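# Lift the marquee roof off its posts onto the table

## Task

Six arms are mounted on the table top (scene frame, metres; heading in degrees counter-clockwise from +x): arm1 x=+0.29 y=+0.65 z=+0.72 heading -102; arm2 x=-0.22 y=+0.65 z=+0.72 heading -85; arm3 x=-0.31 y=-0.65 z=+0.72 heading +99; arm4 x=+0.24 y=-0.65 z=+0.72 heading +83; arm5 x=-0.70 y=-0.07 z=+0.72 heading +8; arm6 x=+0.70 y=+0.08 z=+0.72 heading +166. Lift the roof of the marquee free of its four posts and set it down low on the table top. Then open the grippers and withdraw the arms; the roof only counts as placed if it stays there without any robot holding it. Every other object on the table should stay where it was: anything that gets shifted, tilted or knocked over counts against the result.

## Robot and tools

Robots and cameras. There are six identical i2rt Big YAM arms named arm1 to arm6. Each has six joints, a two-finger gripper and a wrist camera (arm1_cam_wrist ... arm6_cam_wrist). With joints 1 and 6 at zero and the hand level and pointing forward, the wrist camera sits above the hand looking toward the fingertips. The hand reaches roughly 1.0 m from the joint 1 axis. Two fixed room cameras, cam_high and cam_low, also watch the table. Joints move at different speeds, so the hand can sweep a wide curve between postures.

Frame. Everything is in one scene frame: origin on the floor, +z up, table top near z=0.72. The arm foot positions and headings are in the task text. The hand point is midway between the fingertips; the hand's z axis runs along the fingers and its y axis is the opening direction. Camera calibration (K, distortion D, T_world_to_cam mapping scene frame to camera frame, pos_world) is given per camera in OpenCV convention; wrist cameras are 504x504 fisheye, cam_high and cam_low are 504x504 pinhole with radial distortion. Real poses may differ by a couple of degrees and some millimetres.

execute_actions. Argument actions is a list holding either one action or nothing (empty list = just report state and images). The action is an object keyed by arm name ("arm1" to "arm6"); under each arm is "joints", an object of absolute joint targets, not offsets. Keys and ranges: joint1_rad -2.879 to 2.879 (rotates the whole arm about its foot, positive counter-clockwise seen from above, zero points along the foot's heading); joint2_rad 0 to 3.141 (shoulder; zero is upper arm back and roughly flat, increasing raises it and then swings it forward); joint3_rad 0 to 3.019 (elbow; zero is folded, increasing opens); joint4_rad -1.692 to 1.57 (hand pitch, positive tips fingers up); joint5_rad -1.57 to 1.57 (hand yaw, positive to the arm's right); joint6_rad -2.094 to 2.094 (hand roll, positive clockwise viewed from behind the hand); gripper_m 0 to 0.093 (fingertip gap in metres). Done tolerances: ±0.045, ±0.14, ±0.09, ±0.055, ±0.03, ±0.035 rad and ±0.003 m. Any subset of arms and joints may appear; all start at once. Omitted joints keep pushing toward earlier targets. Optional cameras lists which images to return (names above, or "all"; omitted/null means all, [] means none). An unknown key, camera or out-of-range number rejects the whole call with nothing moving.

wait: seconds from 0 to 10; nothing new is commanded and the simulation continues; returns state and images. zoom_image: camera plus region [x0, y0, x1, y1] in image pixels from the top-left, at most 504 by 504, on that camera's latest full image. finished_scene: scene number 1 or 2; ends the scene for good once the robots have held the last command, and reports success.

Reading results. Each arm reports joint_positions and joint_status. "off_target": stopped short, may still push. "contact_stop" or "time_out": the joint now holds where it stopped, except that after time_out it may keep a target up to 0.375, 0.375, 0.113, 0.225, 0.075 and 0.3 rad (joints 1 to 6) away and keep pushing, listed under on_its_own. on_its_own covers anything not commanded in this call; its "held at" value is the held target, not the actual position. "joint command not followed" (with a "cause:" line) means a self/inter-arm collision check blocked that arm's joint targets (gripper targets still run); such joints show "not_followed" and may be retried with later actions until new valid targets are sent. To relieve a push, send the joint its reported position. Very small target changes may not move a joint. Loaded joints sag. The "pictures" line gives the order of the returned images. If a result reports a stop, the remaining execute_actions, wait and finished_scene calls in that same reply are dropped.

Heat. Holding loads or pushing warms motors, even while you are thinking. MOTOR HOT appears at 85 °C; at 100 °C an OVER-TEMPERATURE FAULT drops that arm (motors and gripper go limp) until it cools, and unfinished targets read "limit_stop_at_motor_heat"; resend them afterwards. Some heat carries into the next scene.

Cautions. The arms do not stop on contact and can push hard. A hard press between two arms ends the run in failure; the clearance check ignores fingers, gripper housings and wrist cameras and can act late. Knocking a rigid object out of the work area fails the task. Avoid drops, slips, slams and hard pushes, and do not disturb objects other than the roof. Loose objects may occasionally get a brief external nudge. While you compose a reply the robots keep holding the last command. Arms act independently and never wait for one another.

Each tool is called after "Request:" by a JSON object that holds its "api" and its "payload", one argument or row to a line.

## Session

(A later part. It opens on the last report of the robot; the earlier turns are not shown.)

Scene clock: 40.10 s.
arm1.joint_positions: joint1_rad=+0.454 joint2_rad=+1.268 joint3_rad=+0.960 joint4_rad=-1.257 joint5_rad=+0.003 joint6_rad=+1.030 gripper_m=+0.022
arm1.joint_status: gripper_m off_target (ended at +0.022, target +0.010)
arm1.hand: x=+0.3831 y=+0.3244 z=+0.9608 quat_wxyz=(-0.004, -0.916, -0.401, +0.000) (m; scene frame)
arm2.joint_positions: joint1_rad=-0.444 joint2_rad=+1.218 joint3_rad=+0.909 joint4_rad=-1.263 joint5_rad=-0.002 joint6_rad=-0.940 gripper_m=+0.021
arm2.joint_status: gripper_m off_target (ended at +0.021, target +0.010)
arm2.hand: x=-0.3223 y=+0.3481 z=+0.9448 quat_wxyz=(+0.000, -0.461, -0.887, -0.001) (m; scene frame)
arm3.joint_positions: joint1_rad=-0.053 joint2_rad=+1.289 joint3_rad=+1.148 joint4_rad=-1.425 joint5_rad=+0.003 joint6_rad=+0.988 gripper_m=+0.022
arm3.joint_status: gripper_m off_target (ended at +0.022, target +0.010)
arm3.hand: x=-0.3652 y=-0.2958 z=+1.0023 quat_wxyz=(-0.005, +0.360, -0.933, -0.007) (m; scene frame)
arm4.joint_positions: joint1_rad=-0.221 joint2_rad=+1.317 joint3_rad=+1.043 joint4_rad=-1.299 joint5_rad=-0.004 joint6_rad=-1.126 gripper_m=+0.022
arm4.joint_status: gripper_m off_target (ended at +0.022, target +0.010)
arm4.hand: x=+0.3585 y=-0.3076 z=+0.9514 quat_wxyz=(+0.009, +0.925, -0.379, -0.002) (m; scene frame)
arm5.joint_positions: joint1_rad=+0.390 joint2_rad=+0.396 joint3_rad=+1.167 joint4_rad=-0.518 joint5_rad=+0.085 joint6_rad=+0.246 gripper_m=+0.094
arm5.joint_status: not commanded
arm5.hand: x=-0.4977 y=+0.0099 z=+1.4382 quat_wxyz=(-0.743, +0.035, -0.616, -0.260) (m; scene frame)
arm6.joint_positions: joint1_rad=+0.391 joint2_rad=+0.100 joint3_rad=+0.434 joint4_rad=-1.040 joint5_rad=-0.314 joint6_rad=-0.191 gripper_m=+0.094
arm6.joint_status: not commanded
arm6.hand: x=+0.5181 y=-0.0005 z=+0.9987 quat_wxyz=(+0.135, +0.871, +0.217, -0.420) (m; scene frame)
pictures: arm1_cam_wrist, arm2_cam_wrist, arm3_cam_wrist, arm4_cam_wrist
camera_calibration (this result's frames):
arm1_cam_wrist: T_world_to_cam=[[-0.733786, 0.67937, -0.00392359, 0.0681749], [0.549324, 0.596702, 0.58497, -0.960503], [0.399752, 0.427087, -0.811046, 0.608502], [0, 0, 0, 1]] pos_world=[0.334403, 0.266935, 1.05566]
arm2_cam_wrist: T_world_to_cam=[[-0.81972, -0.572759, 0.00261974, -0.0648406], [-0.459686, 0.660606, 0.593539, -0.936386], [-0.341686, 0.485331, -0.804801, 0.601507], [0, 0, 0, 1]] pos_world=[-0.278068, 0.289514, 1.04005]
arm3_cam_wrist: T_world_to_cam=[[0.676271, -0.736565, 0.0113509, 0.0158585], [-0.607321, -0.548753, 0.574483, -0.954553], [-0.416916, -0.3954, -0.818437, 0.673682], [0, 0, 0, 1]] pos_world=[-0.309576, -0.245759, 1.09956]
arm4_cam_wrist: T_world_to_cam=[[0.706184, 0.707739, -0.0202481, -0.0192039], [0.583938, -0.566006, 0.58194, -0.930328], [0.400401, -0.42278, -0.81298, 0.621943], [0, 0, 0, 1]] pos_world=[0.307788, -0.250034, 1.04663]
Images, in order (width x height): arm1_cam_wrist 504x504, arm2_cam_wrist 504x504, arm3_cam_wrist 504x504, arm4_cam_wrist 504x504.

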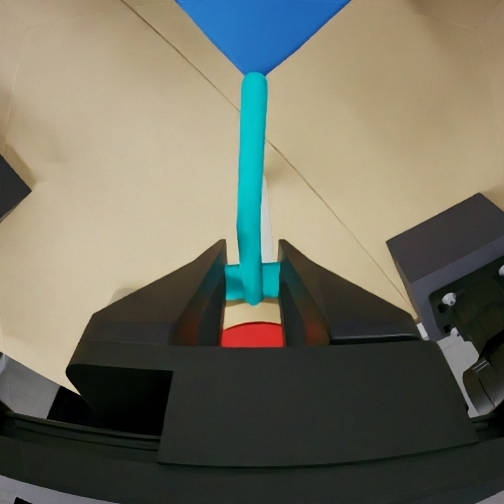

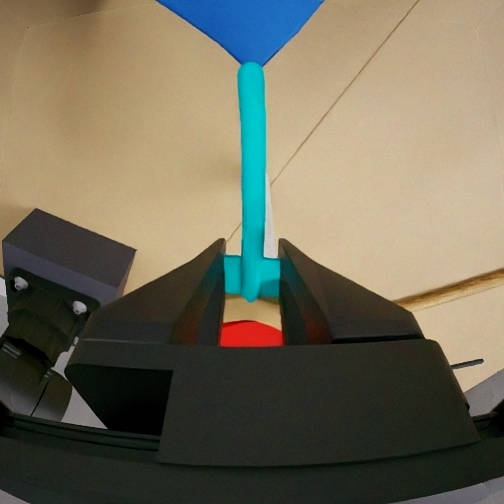

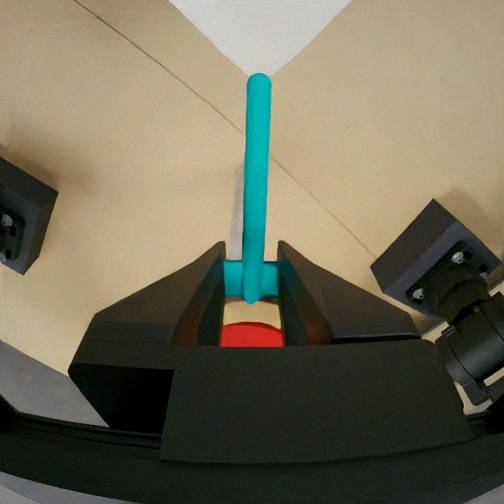

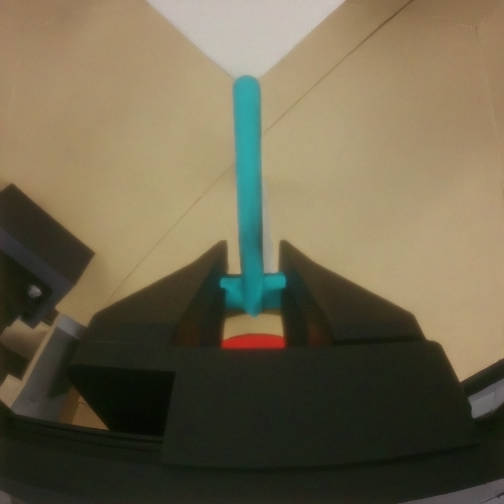

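Request:
{"api": "execute_actions", "payload": {
  "actions": [
    {"arm1": {"joints": {"joint1_rad": 0.52, "joint2_rad": 1.201, "joint3_rad": 1.105, "joint4_rad": -1.42, "joint6_rad": 1.10}}, "arm2": {"joints": {"joint1_rad": -0.51, "joint2_rad": 1.152, "joint3_rad": 1.03, "joint4_rad": -1.426, "joint6_rad": -1.01}}, "arm3": {"joints": {"joint1_rad": 0.008, "joint2_rad": 1.262, "joint3_rad": 1.30, "joint4_rad": -1.578, "joint6_rad": 1.053}}, "arm4": {"joints": {"joint1_rad": -0.286, "joint2_rad": 1.262, "joint3_rad": 1.195, "joint4_rad": -1.452, "joint6_rad": -1.195}}}
  ]
}}

Scene clock: 44.57 s.
arm1.joint_positions: joint1_rad=+0.510 joint2_rad=+1.201 joint3_rad=+1.067 joint4_rad=-1.402 joint5_rad=+0.008 joint6_rad=+1.089 gripper_m=+0.022
arm1.joint_status: all done
arm1.hand: x=+0.3987 y=+0.3336 z=+1.0219 quat_wxyz=(-0.018, -0.917, -0.399, +0.003) (m; scene frame)
arm2.joint_positions: joint1_rad=-0.502 joint2_rad=+1.151 joint3_rad=+1.001 joint4_rad=-1.406 joint5_rad=-0.006 joint6_rad=-0.999 gripper_m=+0.021
arm2.joint_status: all done
arm2.hand: x=-0.3362 y=+0.3612 z=+0.9986 quat_wxyz=(-0.003, -0.460, -0.888, +0.006) (m; scene frame)
arm3.joint_positions: joint1_rad=-0.008 joint2_rad=+1.266 joint3_rad=+1.259 joint4_rad=-1.551 joint5_rad=+0.009 joint6_rad=+1.044 gripper_m=+0.022
arm3.joint_status: all done
arm3.hand: x=-0.3795 y=-0.3021 z=+1.0521 quat_wxyz=(-0.009, +0.355, -0.935, -0.011) (m; scene frame)
arm4.joint_positions: joint1_rad=-0.274 joint2_rad=+1.267 joint3_rad=+1.145 joint4_rad=-1.431 joint5_rad=-0.006 joint6_rad=-1.186 gripper_m=+0.022
arm4.joint_status: all done
arm4.hand: x=+0.3753 y=-0.3161 z=+1.0063 quat_wxyz=(-0.001, +0.927, -0.376, -0.003) (m; scene frame)
arm5.joint_positions: joint1_rad=+0.390 joint2_rad=+0.396 joint3_rad=+1.167 joint4_rad=-0.518 joint5_rad=+0.085 joint6_rad=+0.246 gripper_m=+0.094
arm5.joint_status: not commanded
arm5.hand: x=-0.4977 y=+0.0099 z=+1.4382 quat_wxyz=(-0.743, +0.035, -0.616, -0.260) (m; scene frame)
arm6.joint_positions: joint1_rad=+0.391 joint2_rad=+0.100 joint3_rad=+0.434 joint4_rad=-1.040 joint5_rad=-0.314 joint6_rad=-0.191 gripper_m=+0.094
arm6.joint_status: not commanded
arm6.hand: x=+0.5181 y=-0.0005 z=+0.9987 quat_wxyz=(+0.135, +0.871, +0.217, -0.420) (m; scene frame)
pictures: arm1_cam_wrist, arm2_cam_wrist, arm3_cam_wrist, arm4_cam_wrist, arm5_cam_wrist, arm6_cam_wrist, cam_high, cam_low
camera_calibration (this result's frames):
arm1_cam_wrist: T_world_to_cam=[[-0.731474, 0.681304, -0.0277631, 0.0964183], [0.548352, 0.611956, 0.56993, -0.999698], [0.405285, 0.401664, -0.821224, 0.664528], [0, 0, 0, 1]] pos_world=[0.349391, 0.279164, 1.11816]
arm2_cam_wrist: T_world_to_cam=[[-0.819014, -0.573598, 0.0141984, -0.0799428], [-0.458653, 0.669357, 0.584465, -0.977078], [-0.344752, 0.472173, -0.811295, 0.643833], [0, 0, 0, 1]] pos_world=[-0.291651, 0.304158, 1.09454]
arm3_cam_wrist: T_world_to_cam=[[0.668265, -0.743882, 0.00783432, 0.0187816], [-0.615557, -0.547009, 0.567336, -0.990438], [-0.417746, -0.383953, -0.823449, 0.714447], [0, 0, 0, 1]] pos_world=[-0.323765, -0.253493, 1.15007]
arm4_cam_wrist: T_world_to_cam=[[0.701126, 0.713033, -0.00253044, -0.0381883], [0.5848, -0.572996, 0.574182, -0.971653], [0.40796, -0.404054, -0.818724, 0.665099], [0, 0, 0, 1]] pos_world=[0.323663, -0.260789, 1.10234]
arm5_cam_wrist: T_world_to_cam=[[0.430234, -0.85981, -0.275002, 0.619426], [-0.445104, 0.0629791, -0.893262, 1.06629], [0.785354, 0.506716, -0.355609, 1.02183], [0, 0, 0, 1]] pos_world=[-0.594387, -0.0523414, 1.48619]
arm6_cam_wrist: T_world_to_cam=[[-0.488774, 0.871377, -0.0424602, 0.295476], [0.840403, 0.457221, -0.290984, -0.134731], [-0.234143, -0.177909, -0.955785, 1.20202], [0, 0, 0, 1]] pos_world=[0.539093, 0.0179804, 1.12221]
Images, in order (width x height): arm1_cam_wrist 504x504, arm2_cam_wrist 504x504, arm3_cam_wrist 504x504, arm4_cam_wrist 504x504, arm5_cam_wrist 504x504, arm6_cam_wrist 504x504, cam_high 504x504, cam_low 504x504.

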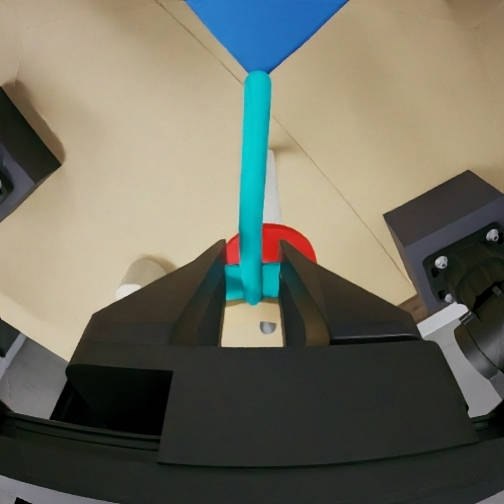

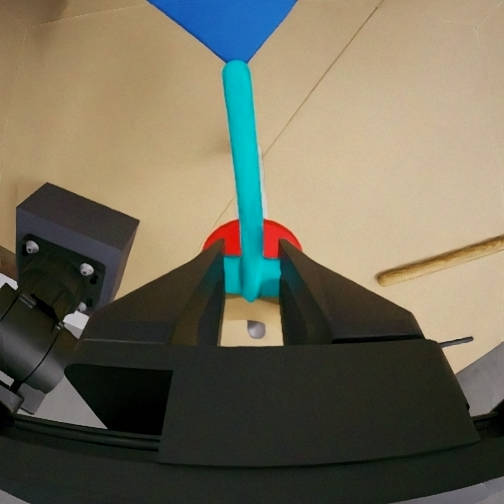

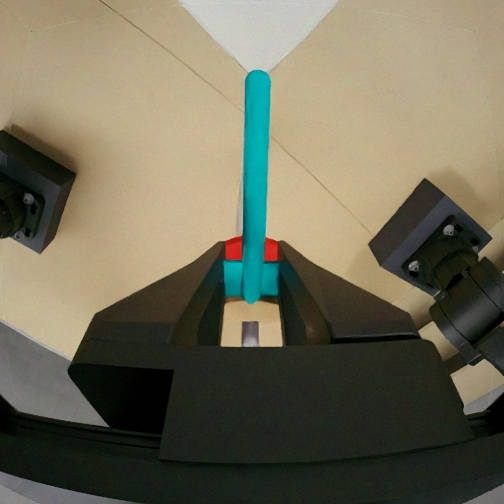

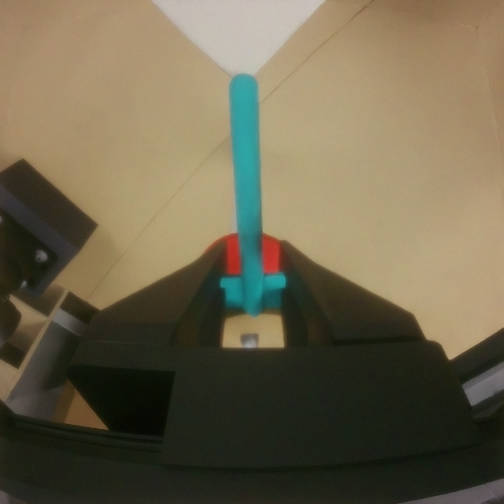

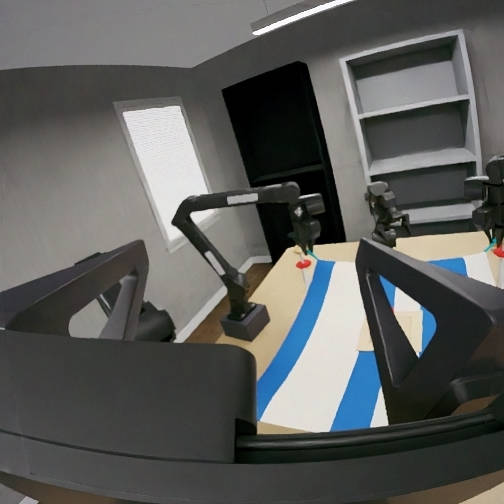

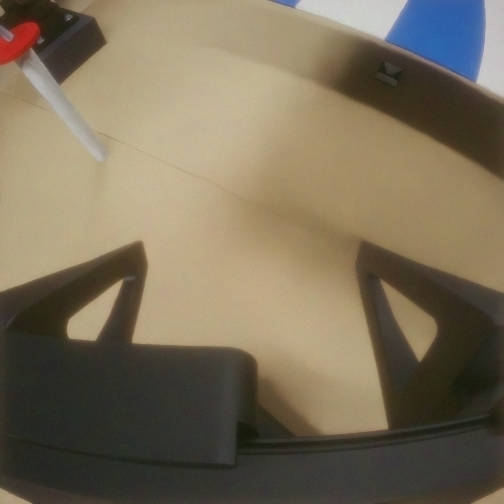

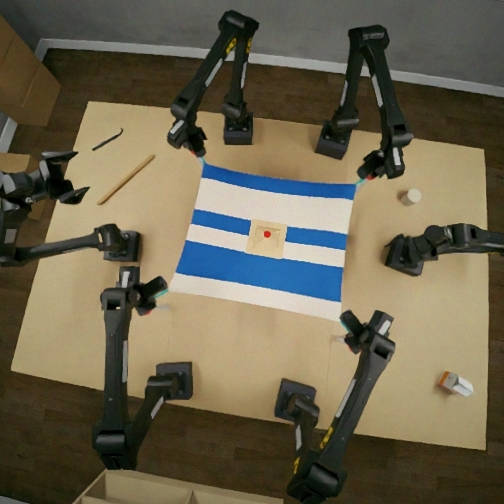

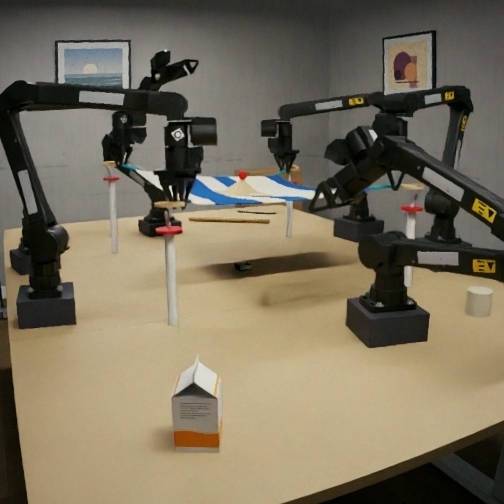

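Request:
{"api": "zoom_image", "payload": {
  "camera": "cam_low",
  "region": [90, 150, 210, 245]
}}

Request:
{"api": "zoom_image", "payload": {
  "camera": "cam_low",
  "region": [260, 150, 440, 230]
}}

Region (90, 150, 210, 245) of cam_low's 504x504 image, scaled by 4.200, with more detail than that image has; it fills the top 399 rows of this view, and the rest is white.

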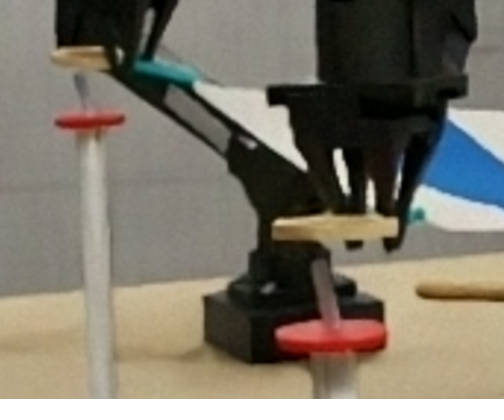

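Region (260, 150, 440, 230) of cam_low's 504x504 image, scaled by 2.800, with more detail than that image has.

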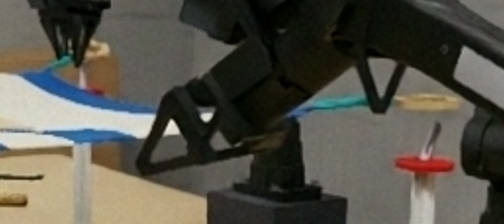

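Request:
{"api": "execute_actions", "payload": {
  "actions": [
    {"arm1": {"joints": {"joint1_rad": 0.292, "joint2_rad": 1.35, "joint3_rad": 1.305, "joint4_rad": -1.484, "joint6_rad": 0.867}}, "arm2": {"joints": {"joint1_rad": -0.288, "joint2_rad": 1.313, "joint3_rad": 1.235, "joint4_rad": -1.476, "joint6_rad": -0.781}}, "arm3": {"joints": {"joint1_rad": -0.208, "joint2_rad": 1.408, "joint3_rad": 1.513, "joint4_rad": -1.635, "joint6_rad": 0.84}}, "arm4": {"joints": {"joint1_rad": -0.059, "joint2_rad": 1.384, "joint3_rad": 1.375, "joint4_rad": -1.511, "joint6_rad": -0.967}}}
  ],
  "cameras": ["cam_high", "cam_low"]
}}

Scene clock: 50.23 s.
arm1.joint_positions: joint1_rad=+0.283 joint2_rad=+1.361 joint3_rad=+1.245 joint4_rad=-1.471 joint5_rad=+0.004 joint6_rad=+0.879 gripper_m=+0.022
arm1.joint_status: all done
arm1.hand: x=+0.3310 y=+0.2677 z=+1.0352 quat_wxyz=(+0.007, -0.920, -0.391, -0.002) (m; scene frame)
arm2.joint_positions: joint1_rad=-0.280 joint2_rad=+1.314 joint3_rad=+1.190 joint4_rad=-1.462 joint5_rad=-0.003 joint6_rad=-0.792 gripper_m=+0.021
arm2.joint_status: all done
arm2.hand: x=-0.2794 y=+0.2877 z=+1.0182 quat_wxyz=(+0.002, -0.454, -0.891, -0.009) (m; scene frame)
arm3.joint_positions: joint1_rad=-0.220 joint2_rad=+1.417 joint3_rad=+1.455 joint4_rad=-1.616 joint5_rad=+0.004 joint6_rad=+0.849 gripper_m=+0.022
arm3.joint_status: all done
arm3.hand: x=-0.3045 y=-0.2429 z=+1.0735 quat_wxyz=(-0.004, +0.347, -0.938, -0.002) (m; scene frame)
arm4.joint_positions: joint1_rad=-0.053 joint2_rad=+1.392 joint3_rad=+1.309 joint4_rad=-1.493 joint5_rad=-0.003 joint6_rad=-0.976 gripper_m=+0.022
arm4.joint_status: all done
arm4.hand: x=+0.3073 y=-0.2514 z=+1.0236 quat_wxyz=(+0.011, +0.929, -0.371, -0.001) (m; scene frame)
arm5.joint_positions: joint1_rad=+0.390 joint2_rad=+0.396 joint3_rad=+1.167 joint4_rad=-0.518 joint5_rad=+0.085 joint6_rad=+0.246 gripper_m=+0.094
arm5.joint_status: not commanded
arm5.hand: x=-0.4977 y=+0.0099 z=+1.4382 quat_wxyz=(-0.743, +0.035, -0.616, -0.260) (m; scene frame)
arm6.joint_positions: joint1_rad=+0.391 joint2_rad=+0.100 joint3_rad=+0.434 joint4_rad=-1.040 joint5_rad=-0.314 joint6_rad=-0.191 gripper_m=+0.094
arm6.joint_status: not commanded
arm6.hand: x=+0.5181 y=-0.0005 z=+0.9987 quat_wxyz=(+0.135, +0.871, +0.217, -0.420) (m; scene frame)
pictures: cam_high, cam_low
Images, in order (width x height): cam_high 504x504, cam_low 504x504.

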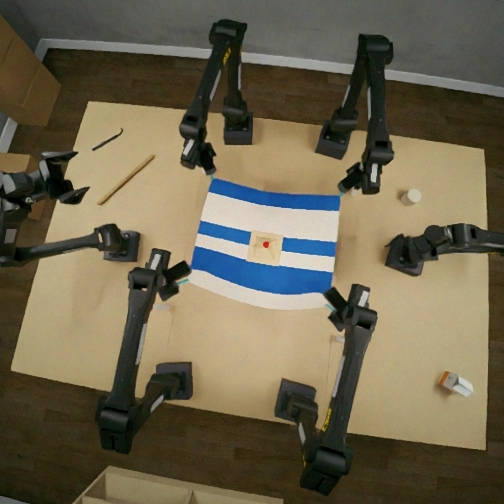

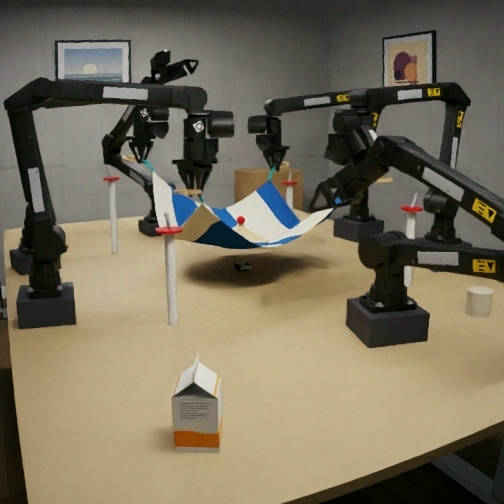

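Request:
{"api": "execute_actions", "payload": {
  "actions": [
    {"arm1": {"joints": {"joint2_rad": 1.497, "joint3_rad": 0.93, "joint4_rad": -0.982}}, "arm2": {"joints": {"joint2_rad": 1.437, "joint3_rad": 0.90, "joint4_rad": -1.015}}, "arm3": {"joints": {"joint2_rad": 1.53, "joint3_rad": 1.025, "joint4_rad": -1.05}}, "arm4": {"joints": {"joint2_rad": 1.502, "joint3_rad": 1.003, "joint4_rad": -1.052}}}
  ],
  "cameras": ["cam_high", "cam_low"]
}}

Scene clock: 53.23 s.
arm1.joint_positions: joint1_rad=+0.284 joint2_rad=+1.507 joint3_rad=+0.924 joint4_rad=-0.994 joint5_rad=+0.004 joint6_rad=+0.878 gripper_m=+0.022
arm1.joint_status: all done
arm1.hand: x=+0.3319 y=+0.2699 z=+0.8668 quat_wxyz=(+0.002, -0.920, -0.392, -0.001) (m; scene frame)
arm2.joint_positions: joint1_rad=-0.280 joint2_rad=+1.449 joint3_rad=+0.892 joint4_rad=-1.030 joint5_rad=-0.003 joint6_rad=-0.792 gripper_m=+0.021
arm2.joint_status: all done
arm2.hand: x=-0.2790 y=+0.2912 z=+0.8640 quat_wxyz=(+0.002, -0.454, -0.891, -0.009) (m; scene frame)
arm3.joint_positions: joint1_rad=-0.219 joint2_rad=+1.541 joint3_rad=+1.032 joint4_rad=-1.068 joint5_rad=+0.004 joint6_rad=+0.848 gripper_m=+0.022
arm3.joint_status: all done
arm3.hand: x=-0.3044 y=-0.2406 z=+0.8687 quat_wxyz=(-0.004, +0.348, -0.937, -0.002) (m; scene frame)
arm4.joint_positions: joint1_rad=-0.053 joint2_rad=+1.520 joint3_rad=+1.003 joint4_rad=-1.070 joint5_rad=-0.003 joint6_rad=-0.975 gripper_m=+0.022
arm4.joint_status: all done
arm4.hand: x=+0.3058 y=-0.2560 z=+0.8637 quat_wxyz=(+0.016, +0.928, -0.371, +0.000) (m; scene frame)
arm5.joint_positions: joint1_rad=+0.390 joint2_rad=+0.396 joint3_rad=+1.167 joint4_rad=-0.518 joint5_rad=+0.085 joint6_rad=+0.246 gripper_m=+0.094
arm5.joint_status: not commanded
arm5.hand: x=-0.4977 y=+0.0099 z=+1.4382 quat_wxyz=(-0.743, +0.035, -0.616, -0.260) (m; scene frame)
arm6.joint_positions: joint1_rad=+0.391 joint2_rad=+0.100 joint3_rad=+0.434 joint4_rad=-1.040 joint5_rad=-0.314 joint6_rad=-0.191 gripper_m=+0.094
arm6.joint_status: not commanded
arm6.hand: x=+0.5181 y=-0.0005 z=+0.9987 quat_wxyz=(+0.135, +0.871, +0.217, -0.420) (m; scene frame)
pictures: cam_high, cam_low
Images, in order (width x height): cam_high 504x504, cam_low 504x504.

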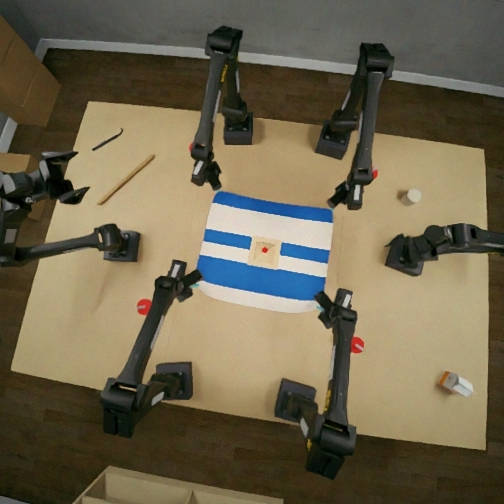

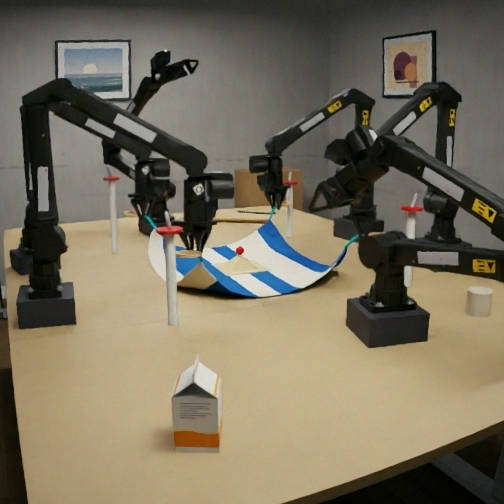

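Request:
{"api": "execute_actions", "payload": {
  "actions": [
    {"arm1": {"joints": {"joint1_rad": 0.332, "joint2_rad": 1.741, "joint3_rad": 0.778, "joint4_rad": -0.574, "joint6_rad": 0.93}}, "arm2": {"joints": {"joint1_rad": -0.327, "joint2_rad": 1.667, "joint3_rad": 0.724, "joint4_rad": -0.59, "joint6_rad": -0.843}}, "arm3": {"joints": {"joint1_rad": -0.175, "joint2_rad": 1.738, "joint3_rad": 0.854, "joint4_rad": -0.66, "joint6_rad": 0.896}}, "arm4": {"joints": {"joint1_rad": -0.102, "joint2_rad": 1.706, "joint3_rad": 0.836, "joint4_rad": -0.66, "joint6_rad": -1.028}}}
  ],
  "cameras": ["cam_high", "cam_low", "arm1_cam_wrist", "arm4_cam_wrist"]
}}

Scene clock: 55.97 s.
arm1.joint_positions: joint1_rad=+0.332 joint2_rad=+1.751 joint3_rad=+0.766 joint4_rad=-0.587 joint5_rad=+0.003 joint6_rad=+0.919 gripper_m=+0.022
arm1.joint_status: all done
arm1.hand: x=+0.3484 y=+0.2870 z=+0.7371 quat_wxyz=(-0.001, -0.918, -0.396, +0.000) (m; scene frame)
arm2.joint_positions: joint1_rad=-0.326 joint2_rad=+1.679 joint3_rad=+0.709 joint4_rad=-0.606 joint5_rad=-0.003 joint6_rad=-0.832 gripper_m=+0.021
arm2.joint_status: all done
arm2.hand: x=-0.2918 y=+0.3124 z=+0.7360 quat_wxyz=(+0.000, -0.456, -0.890, -0.003) (m; scene frame)
arm3.joint_positions: joint1_rad=-0.178 joint2_rad=+1.743 joint3_rad=+0.851 joint4_rad=-0.679 joint5_rad=+0.002 joint6_rad=+0.887 gripper_m=+0.022
arm3.joint_status: all done
arm3.hand: x=-0.3207 y=-0.2561 z=+0.7382 quat_wxyz=(-0.004, +0.349, -0.937, -0.005) (m; scene frame)
arm4.joint_positions: joint1_rad=-0.098 joint2_rad=+1.720 joint3_rad=+0.827 joint4_rad=-0.678 joint5_rad=-0.003 joint6_rad=-1.020 gripper_m=+0.022
arm4.joint_status: all done
arm4.hand: x=+0.3197 y=-0.2744 z=+0.7377 quat_wxyz=(+0.009, +0.928, -0.371, -0.002) (m; scene frame)
arm5.joint_positions: joint1_rad=+0.390 joint2_rad=+0.396 joint3_rad=+1.167 joint4_rad=-0.518 joint5_rad=+0.085 joint6_rad=+0.246 gripper_m=+0.094
arm5.joint_status: not commanded
arm5.hand: x=-0.4977 y=+0.0099 z=+1.4382 quat_wxyz=(-0.743, +0.035, -0.616, -0.260) (m; scene frame)
arm6.joint_positions: joint1_rad=+0.391 joint2_rad=+0.100 joint3_rad=+0.434 joint4_rad=-1.040 joint5_rad=-0.314 joint6_rad=-0.191 gripper_m=+0.094
arm6.joint_status: not commanded
arm6.hand: x=+0.5181 y=-0.0005 z=+0.9987 quat_wxyz=(+0.135, +0.871, +0.217, -0.420) (m; scene frame)
pictures: arm1_cam_wrist, arm4_cam_wrist, cam_high, cam_low
camera_calibration (this result's frames):
arm1_cam_wrist: T_world_to_cam=[[-0.726505, 0.68716, 0.000922704, 0.0589334], [0.556504, 0.587579, 0.587414, -0.790026], [0.403105, 0.427273, -0.809286, 0.454424], [0, 0, 0, 1]] pos_world=[0.299287, 0.229543, 0.831776]
arm4_cam_wrist: T_world_to_cam=[[0.693944, 0.71979, -0.0185425, -0.0136063], [0.59298, -0.556701, 0.581771, -0.76475], [0.40843, -0.414712, -0.813141, 0.477597], [0, 0, 0, 1]] pos_world=[0.267859, -0.217879, 0.833011]
Images, in order (width x height): arm1_cam_wrist 504x504, arm4_cam_wrist 504x504, cam_high 504x504, cam_low 504x504.

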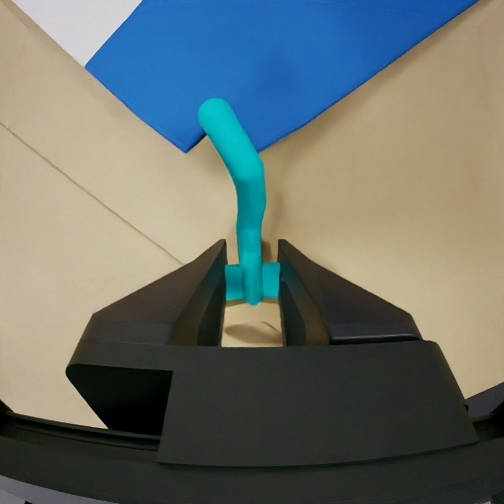

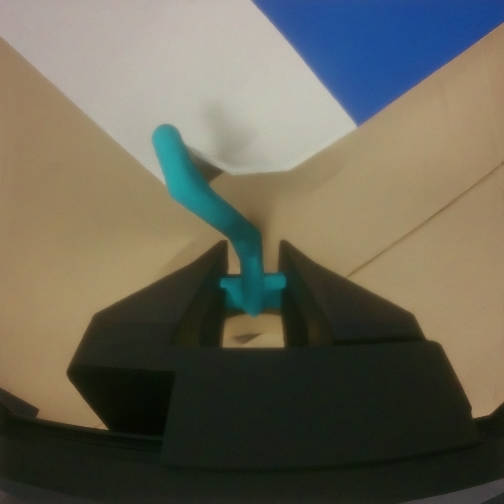

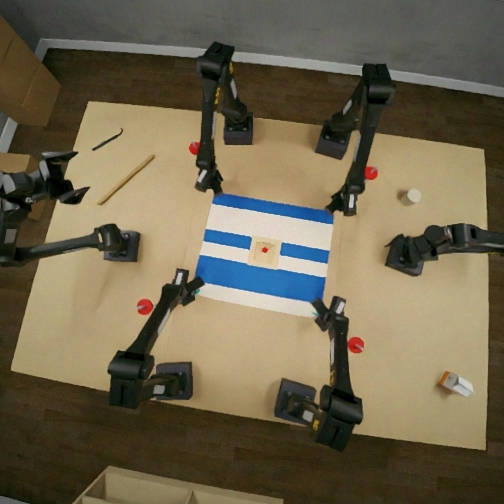

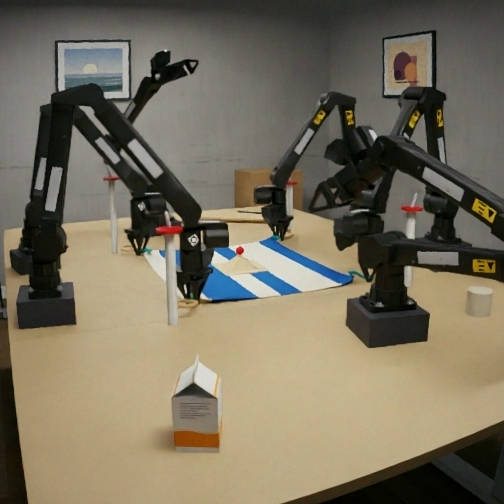

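Request:
{"api": "zoom_image", "payload": {
  "camera": "cam_low",
  "region": [110, 220, 240, 330]
}}

Region (110, 220, 240, 330) of cam_low's 504x504 image, scaled by 3.877, with more detail than that image has; it fills the top 426 rows of this view, and the rest is white.

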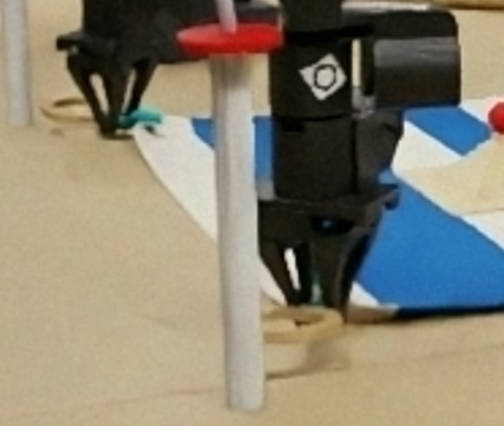

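Request:
{"api": "execute_actions", "payload": {
  "actions": [
    {"arm1": {"joints": {"joint2_rad": 1.773, "joint4_rad": -0.542}}, "arm2": {"joints": {"joint2_rad": 1.698, "joint4_rad": -0.559}}, "arm3": {"joints": {"joint2_rad": 1.771, "joint4_rad": -0.627}}, "arm4": {"joints": {"joint2_rad": 1.738, "joint4_rad": -0.628}}}
  ],
  "cameras": ["cam_low"]
}}

Scene clock: 58.23 s.
arm1.joint_positions: joint1_rad=+0.332 joint2_rad=+1.766 joint3_rad=+0.766 joint4_rad=-0.555 joint5_rad=+0.003 joint6_rad=+0.919 gripper_m=+0.022
arm1.joint_status: all done
arm1.hand: x=+0.3492 y=+0.2825 z=+0.7318 quat_wxyz=(-0.009, -0.918, -0.396, +0.001) (m; scene frame)
arm2.joint_positions: joint1_rad=-0.326 joint2_rad=+1.679 joint3_rad=+0.709 joint4_rad=-0.575 joint5_rad=-0.003 joint6_rad=-0.832 gripper_m=+0.021
arm2.joint_status: all done
arm2.hand: x=-0.2933 y=+0.3051 z=+0.7360 quat_wxyz=(-0.004, -0.456, -0.890, +0.011) (m; scene frame)
arm3.joint_positions: joint1_rad=-0.178 joint2_rad=+1.754 joint3_rad=+0.851 joint4_rad=-0.646 joint5_rad=+0.002 joint6_rad=+0.887 gripper_m=+0.022
arm3.joint_status: all done
arm3.hand: x=-0.3209 y=-0.2499 z=+0.7345 quat_wxyz=(-0.008, +0.349, -0.937, -0.016) (m; scene frame)
arm4.joint_positions: joint1_rad=-0.098 joint2_rad=+1.726 joint3_rad=+0.827 joint4_rad=-0.647 joint5_rad=-0.003 joint6_rad=-1.020 gripper_m=+0.022
arm4.joint_status: all done
arm4.hand: x=+0.3210 y=-0.2680 z=+0.7355 quat_wxyz=(-0.004, +0.929, -0.371, -0.004) (m; scene frame)
arm5.joint_positions: joint1_rad=+0.390 joint2_rad=+0.396 joint3_rad=+1.167 joint4_rad=-0.518 joint5_rad=+0.085 joint6_rad=+0.246 gripper_m=+0.094
arm5.joint_status: not commanded
arm5.hand: x=-0.4977 y=+0.0099 z=+1.4382 quat_wxyz=(-0.743, +0.035, -0.616, -0.260) (m; scene frame)
arm6.joint_positions: joint1_rad=+0.391 joint2_rad=+0.100 joint3_rad=+0.434 joint4_rad=-1.040 joint5_rad=-0.314 joint6_rad=-0.191 gripper_m=+0.094
arm6.joint_status: not commanded
arm6.hand: x=+0.5181 y=-0.0005 z=+0.9987 quat_wxyz=(+0.135, +0.871, +0.217, -0.420) (m; scene frame)
pictures: cam_low
Images, in order (width x height): cam_low 504x504.

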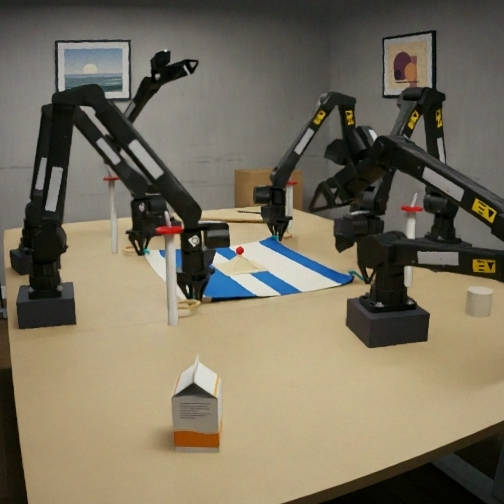

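Request:
{"api": "execute_actions", "payload": {
  "actions": [
    {"arm1": {"joints": {"joint2_rad": 1.79}}, "arm2": {"joints": {"joint2_rad": 1.73}}, "arm3": {"joints": {"joint2_rad": 1.794}}, "arm4": {"joints": {"joint2_rad": 1.764}}}
  ],
  "cameras": ["cam_low"]
}}

Scene clock: 59.23 s.
arm1.joint_positions: joint1_rad=+0.332 joint2_rad=+1.772 joint3_rad=+0.766 joint4_rad=-0.554 joint5_rad=+0.003 joint6_rad=+0.919 gripper_m=+0.022
arm1.joint_status: all done
arm1.hand: x=+0.3491 y=+0.2835 z=+0.7296 quat_wxyz=(-0.006, -0.918, -0.395, +0.001) (m; scene frame)
arm2.joint_positions: joint1_rad=-0.326 joint2_rad=+1.694 joint3_rad=+0.711 joint4_rad=-0.575 joint5_rad=-0.003 joint6_rad=-0.835 gripper_m=+0.021
arm2.joint_status: all done
arm2.hand: x=-0.2929 y=+0.3069 z=+0.7316 quat_wxyz=(-0.002, -0.455, -0.890, +0.005) (m; scene frame)
arm3.joint_positions: joint1_rad=-0.178 joint2_rad=+1.757 joint3_rad=+0.851 joint4_rad=-0.646 joint5_rad=+0.002 joint6_rad=+0.888 gripper_m=+0.022
arm3.joint_status: all done
arm3.hand: x=-0.3209 y=-0.2505 z=+0.7330 quat_wxyz=(-0.007, +0.349, -0.937, -0.014) (m; scene frame)
arm4.joint_positions: joint1_rad=-0.098 joint2_rad=+1.751 joint3_rad=+0.827 joint4_rad=-0.645 joint5_rad=-0.003 joint6_rad=-1.020 gripper_m=+0.022
arm4.joint_status: all done
arm4.hand: x=+0.3201 y=-0.2721 z=+0.7265 quat_wxyz=(+0.007, +0.929, -0.371, -0.002) (m; scene frame)
arm5.joint_positions: joint1_rad=+0.390 joint2_rad=+0.396 joint3_rad=+1.167 joint4_rad=-0.518 joint5_rad=+0.085 joint6_rad=+0.246 gripper_m=+0.094
arm5.joint_status: not commanded
arm5.hand: x=-0.4977 y=+0.0099 z=+1.4382 quat_wxyz=(-0.743, +0.035, -0.616, -0.260) (m; scene frame)
arm6.joint_positions: joint1_rad=+0.391 joint2_rad=+0.100 joint3_rad=+0.434 joint4_rad=-1.040 joint5_rad=-0.314 joint6_rad=-0.191 gripper_m=+0.094
arm6.joint_status: not commanded
arm6.hand: x=+0.5181 y=-0.0005 z=+0.9987 quat_wxyz=(+0.135, +0.871, +0.217, -0.420) (m; scene frame)
pictures: cam_low
Images, in order (width x height): cam_low 504x504.

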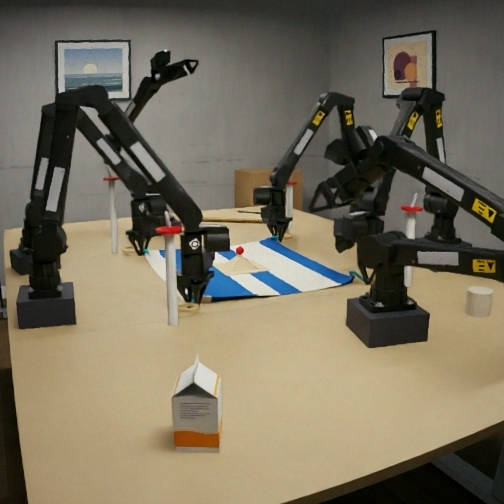

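Request:
{"api": "execute_actions", "payload": {
  "actions": [
    {"arm1": {"joints": {"joint2_rad": 1.772, "gripper_m": 0.06}}, "arm2": {"joints": {"joint2_rad": 1.694, "gripper_m": 0.06}}, "arm3": {"joints": {"joint2_rad": 1.757, "gripper_m": 0.06}}, "arm4": {"joints": {"joint2_rad": 1.751, "gripper_m": 0.06}}}
  ],
  "cameras": ["arm1_cam_wrist", "arm2_cam_wrist", "arm3_cam_wrist", "arm4_cam_wrist"]
}}

Scene clock: 60.20 s.
arm1.joint_positions: joint1_rad=+0.332 joint2_rad=+1.772 joint3_rad=+0.766 joint4_rad=-0.551 joint5_rad=+0.001 joint6_rad=+0.919 gripper_m=+0.060
arm1.joint_status: all done
arm1.hand: x=+0.3496 y=+0.2826 z=+0.7299 quat_wxyz=(-0.008, -0.919, -0.395, +0.000) (m; scene frame)
arm2.joint_positions: joint1_rad=-0.326 joint2_rad=+1.693 joint3_rad=+0.713 joint4_rad=-0.569 joint5_rad=+0.001 joint6_rad=-0.835 gripper_m=+0.060
arm2.joint_status: all done
arm2.hand: x=-0.2941 y=+0.3044 z=+0.7321 quat_wxyz=(-0.002, -0.455, -0.890, +0.010) (m; scene frame)
arm3.joint_positions: joint1_rad=-0.178 joint2_rad=+1.755 joint3_rad=+0.851 joint4_rad=-0.642 joint5_rad=+0.000 joint6_rad=+0.888 gripper_m=+0.060
arm3.joint_status: all done
arm3.hand: x=-0.3213 y=-0.2493 z=+0.7338 quat_wxyz=(-0.007, +0.349, -0.937, -0.017) (m; scene frame)
arm4.joint_positions: joint1_rad=-0.098 joint2_rad=+1.750 joint3_rad=+0.827 joint4_rad=-0.640 joint5_rad=-0.002 joint6_rad=-1.020 gripper_m=+0.060
arm4.joint_status: all done
arm4.hand: x=+0.3205 y=-0.2709 z=+0.7269 quat_wxyz=(+0.005, +0.929, -0.371, -0.002) (m; scene frame)
arm5.joint_positions: joint1_rad=+0.390 joint2_rad=+0.396 joint3_rad=+1.167 joint4_rad=-0.518 joint5_rad=+0.085 joint6_rad=+0.246 gripper_m=+0.094
arm5.joint_status: not commanded
arm5.hand: x=-0.4977 y=+0.0099 z=+1.4382 quat_wxyz=(-0.743, +0.035, -0.616, -0.260) (m; scene frame)
arm6.joint_positions: joint1_rad=+0.391 joint2_rad=+0.100 joint3_rad=+0.434 joint4_rad=-1.040 joint5_rad=-0.314 joint6_rad=-0.191 gripper_m=+0.094
arm6.joint_status: not commanded
arm6.hand: x=+0.5181 y=-0.0005 z=+0.9987 quat_wxyz=(+0.135, +0.871, +0.217, -0.420) (m; scene frame)
pictures: arm1_cam_wrist, arm2_cam_wrist, arm3_cam_wrist, arm4_cam_wrist
camera_calibration (this result's frames):
arm1_cam_wrist: T_world_to_cam=[[-0.725924, 0.687665, -0.0122976, 0.0720635], [0.55426, 0.595497, 0.581532, -0.781011], [0.407222, 0.415332, -0.813431, 0.454931], [0, 0, 0, 1]] pos_world=[0.299938, 0.226587, 0.825124]
arm2_cam_wrist: T_world_to_cam=[[-0.812356, -0.58279, 0.0208095, -0.0742808], [-0.463549, 0.666973, 0.583327, -0.763902], [-0.353837, 0.464223, -0.811971, 0.469251], [0, 0, 0, 1]] pos_world=[-0.24841, 0.248375, 0.828168]
arm3_cam_wrist: T_world_to_cam=[[0.657896, -0.75309, -0.00541814, 0.025786], [-0.618908, -0.544747, 0.565865, -0.744511], [-0.429099, -0.368927, -0.82448, 0.497775], [0, 0, 0, 1]] pos_world=[-0.264153, -0.202508, 0.831838]
arm4_cam_wrist: T_world_to_cam=[[0.693446, 0.720419, -0.011341, -0.0218353], [0.591999, -0.560721, 0.578904, -0.755642], [0.410694, -0.408152, -0.815317, 0.472495], [0, 0, 0, 1]] pos_world=[0.26843, -0.215124, 0.822429]
Images, in order (width x height): arm1_cam_wrist 504x504, arm2_cam_wrist 504x504, arm3_cam_wrist 504x504, arm4_cam_wrist 504x504.

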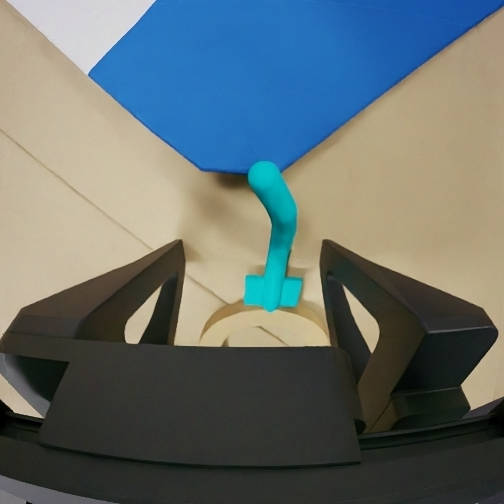

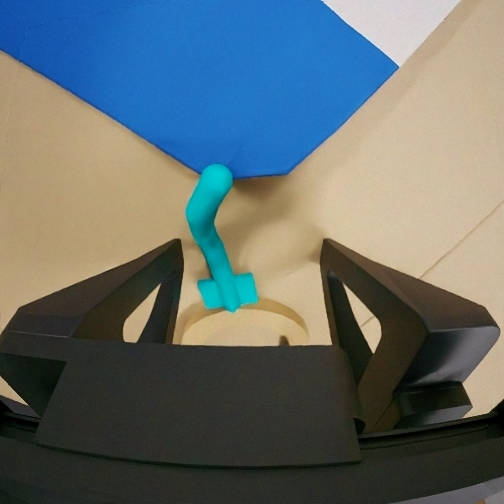

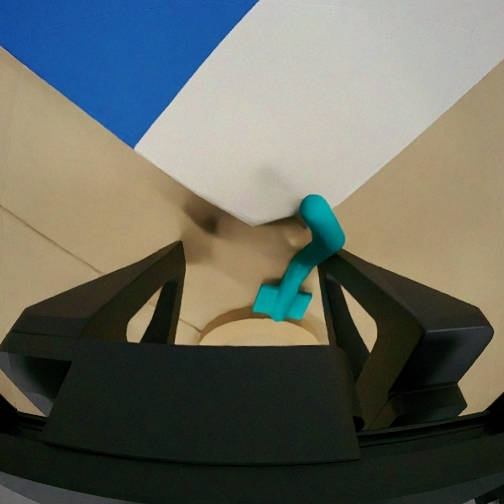

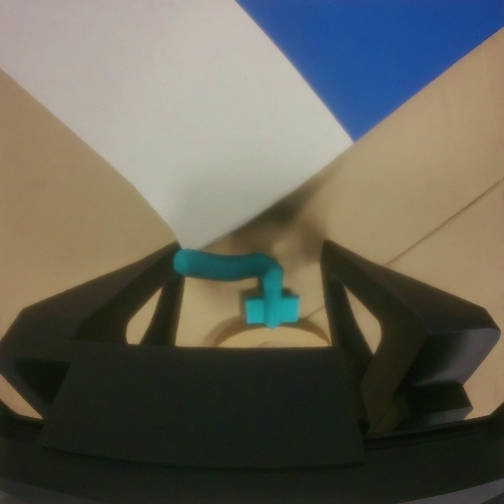

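Request:
{"api": "execute_actions", "payload": {
  "actions": [
    {"arm1": {"joints": {"joint2_rad": 1.50, "joint3_rad": 0.98, "joint4_rad": -1.01}}, "arm2": {"joints": {"joint2_rad": 1.44, "joint3_rad": 0.94, "joint4_rad": -1.04}}, "arm3": {"joints": {"joint2_rad": 1.535, "joint3_rad": 1.08, "joint4_rad": -1.08}}, "arm4": {"joints": {"joint2_rad": 1.51, "joint3_rad": 1.06, "joint4_rad": -1.08}}}
  ],
  "cameras": ["cam_high", "cam_low"]
}}

Scene clock: 62.20 s.
arm1.joint_positions: joint1_rad=+0.332 joint2_rad=+1.498 joint3_rad=+0.970 joint4_rad=-0.999 joint5_rad=+0.001 joint6_rad=+0.919 gripper_m=+0.060
arm1.joint_status: all done
arm1.hand: x=+0.3538 y=+0.2527 z=+0.8854 quat_wxyz=(-0.022, -0.918, -0.395, +0.004) (m; scene frame)
arm2.joint_positions: joint1_rad=-0.326 joint2_rad=+1.425 joint3_rad=+0.935 joint4_rad=-1.026 joint5_rad=+0.001 joint6_rad=-0.835 gripper_m=+0.060
arm2.joint_status: all done
arm2.hand: x=-0.3004 y=+0.2737 z=+0.8869 quat_wxyz=(-0.006, -0.455, -0.890, +0.026) (m; scene frame)
arm3.joint_positions: joint1_rad=-0.178 joint2_rad=+1.526 joint3_rad=+1.068 joint4_rad=-1.063 joint5_rad=+0.000 joint6_rad=+0.888 gripper_m=+0.060
arm3.joint_status: all done
arm3.hand: x=-0.3224 y=-0.2237 z=+0.8875 quat_wxyz=(-0.011, +0.349, -0.937, -0.029) (m; scene frame)
arm4.joint_positions: joint1_rad=-0.098 joint2_rad=+1.505 joint3_rad=+1.043 joint4_rad=-1.063 joint5_rad=-0.002 joint6_rad=-1.020 gripper_m=+0.060
arm4.joint_status: all done
arm4.hand: x=+0.3277 y=-0.2399 z=+0.8829 quat_wxyz=(-0.014, +0.929, -0.371, -0.006) (m; scene frame)
arm5.joint_positions: joint1_rad=+0.390 joint2_rad=+0.396 joint3_rad=+1.167 joint4_rad=-0.518 joint5_rad=+0.085 joint6_rad=+0.246 gripper_m=+0.094
arm5.joint_status: not commanded
arm5.hand: x=-0.4977 y=+0.0099 z=+1.4382 quat_wxyz=(-0.743, +0.035, -0.616, -0.260) (m; scene frame)
arm6.joint_positions: joint1_rad=+0.391 joint2_rad=+0.100 joint3_rad=+0.434 joint4_rad=-1.040 joint5_rad=-0.314 joint6_rad=-0.191 gripper_m=+0.094
arm6.joint_status: not commanded
arm6.hand: x=+0.5181 y=-0.0005 z=+0.9987 quat_wxyz=(+0.135, +0.871, +0.217, -0.420) (m; scene frame)
pictures: cam_high, cam_low
Images, in order (width x height): cam_high 504x504, cam_low 504x504.

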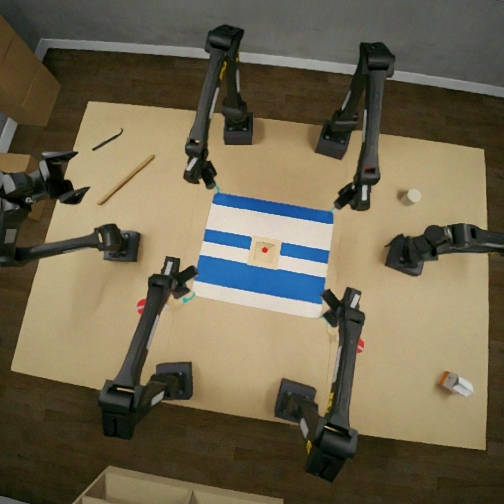

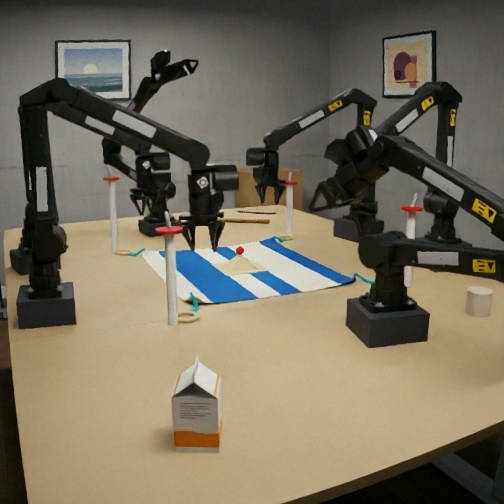

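Request:
{"api": "execute_actions", "payload": {
  "actions": [
    {"arm1": {"joints": {"joint1_rad": 0.1, "joint2_rad": 0.5, "joint3_rad": 0.7, "joint4_rad": -1.25}}, "arm2": {"joints": {"joint1_rad": -0.1, "joint2_rad": 0.5, "joint3_rad": 0.7, "joint4_rad": -1.25}}, "arm3": {"joints": {"joint1_rad": -0.3, "joint2_rad": 0.5, "joint3_rad": 0.7, "joint4_rad": -1.25}}, "arm4": {"joints": {"joint1_rad": 0.1, "joint2_rad": 0.5, "joint3_rad": 0.7, "joint4_rad": -1.25}}}
  ],
  "cameras": ["cam_high", "cam_low"]
}}

Scene clock: 64.13 s.
arm1.joint_positions: joint1_rad=+0.096 joint2_rad=+0.497 joint3_rad=+0.697 joint4_rad=-1.241 joint5_rad=+0.001 joint6_rad=+0.920 gripper_m=+0.060
arm1.joint_status: all done
arm1.hand: x=+0.2719 y=+0.4309 z=+1.0444 quat_wxyz=(-0.246, -0.925, -0.273, +0.091) (m; scene frame)
arm2.joint_positions: joint1_rad=-0.095 joint2_rad=+0.502 joint3_rad=+0.694 joint4_rad=-1.237 joint5_rad=+0.001 joint6_rad=-0.835 gripper_m=+0.060
arm2.joint_status: all done
arm2.hand: x=-0.2156 y=+0.4284 z=+1.0300 quat_wxyz=(-0.095, -0.338, -0.905, +0.241) (m; scene frame)
arm3.joint_positions: joint1_rad=-0.310 joint2_rad=+0.498 joint3_rad=+0.714 joint4_rad=-1.236 joint5_rad=+0.000 joint6_rad=+0.889 gripper_m=+0.060
arm3.joint_status: all done
arm3.hand: x=-0.2872 y=-0.4310 z=+1.0306 quat_wxyz=(-0.107, +0.275, -0.920, -0.257) (m; scene frame)
arm4.joint_positions: joint1_rad=+0.104 joint2_rad=+0.498 joint3_rad=+0.711 joint4_rad=-1.236 joint5_rad=-0.001 joint6_rad=-1.021 gripper_m=+0.060
arm4.joint_status: all done
arm4.hand: x=+0.2437 y=-0.4236 z=+1.0306 quat_wxyz=(-0.252, +0.927, -0.266, -0.074) (m; scene frame)
arm5.joint_positions: joint1_rad=+0.390 joint2_rad=+0.396 joint3_rad=+1.167 joint4_rad=-0.518 joint5_rad=+0.085 joint6_rad=+0.246 gripper_m=+0.094
arm5.joint_status: not commanded
arm5.hand: x=-0.4977 y=+0.0099 z=+1.4382 quat_wxyz=(-0.743, +0.035, -0.616, -0.260) (m; scene frame)
arm6.joint_positions: joint1_rad=+0.391 joint2_rad=+0.100 joint3_rad=+0.434 joint4_rad=-1.040 joint5_rad=-0.314 joint6_rad=-0.191 gripper_m=+0.094
arm6.joint_status: not commanded
arm6.hand: x=+0.5181 y=-0.0005 z=+0.9987 quat_wxyz=(+0.135, +0.871, +0.217, -0.420) (m; scene frame)
pictures: cam_high, cam_low
Images, in order (width x height): cam_high 504x504, cam_low 504x504.

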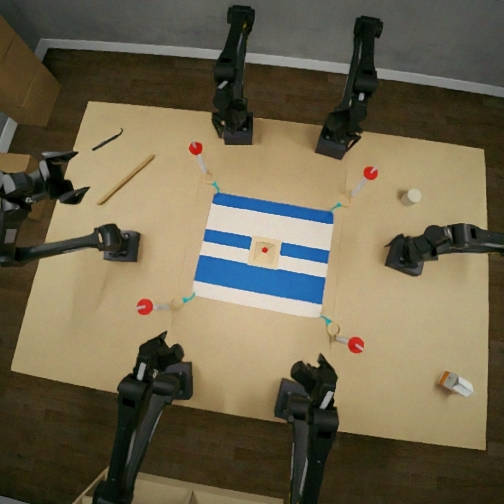

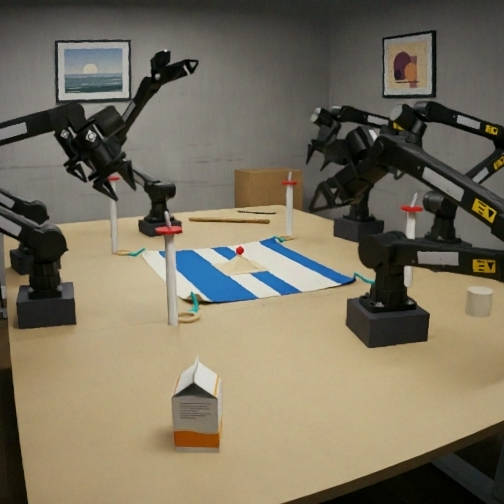

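The roof is off all four posts and lies flat on the table, and the arms are clear. I'm ending scene 1.

Request:
{"api": "finished_scene", "payload": {
  "scene": 1
}}

The scene is finished: the task was done.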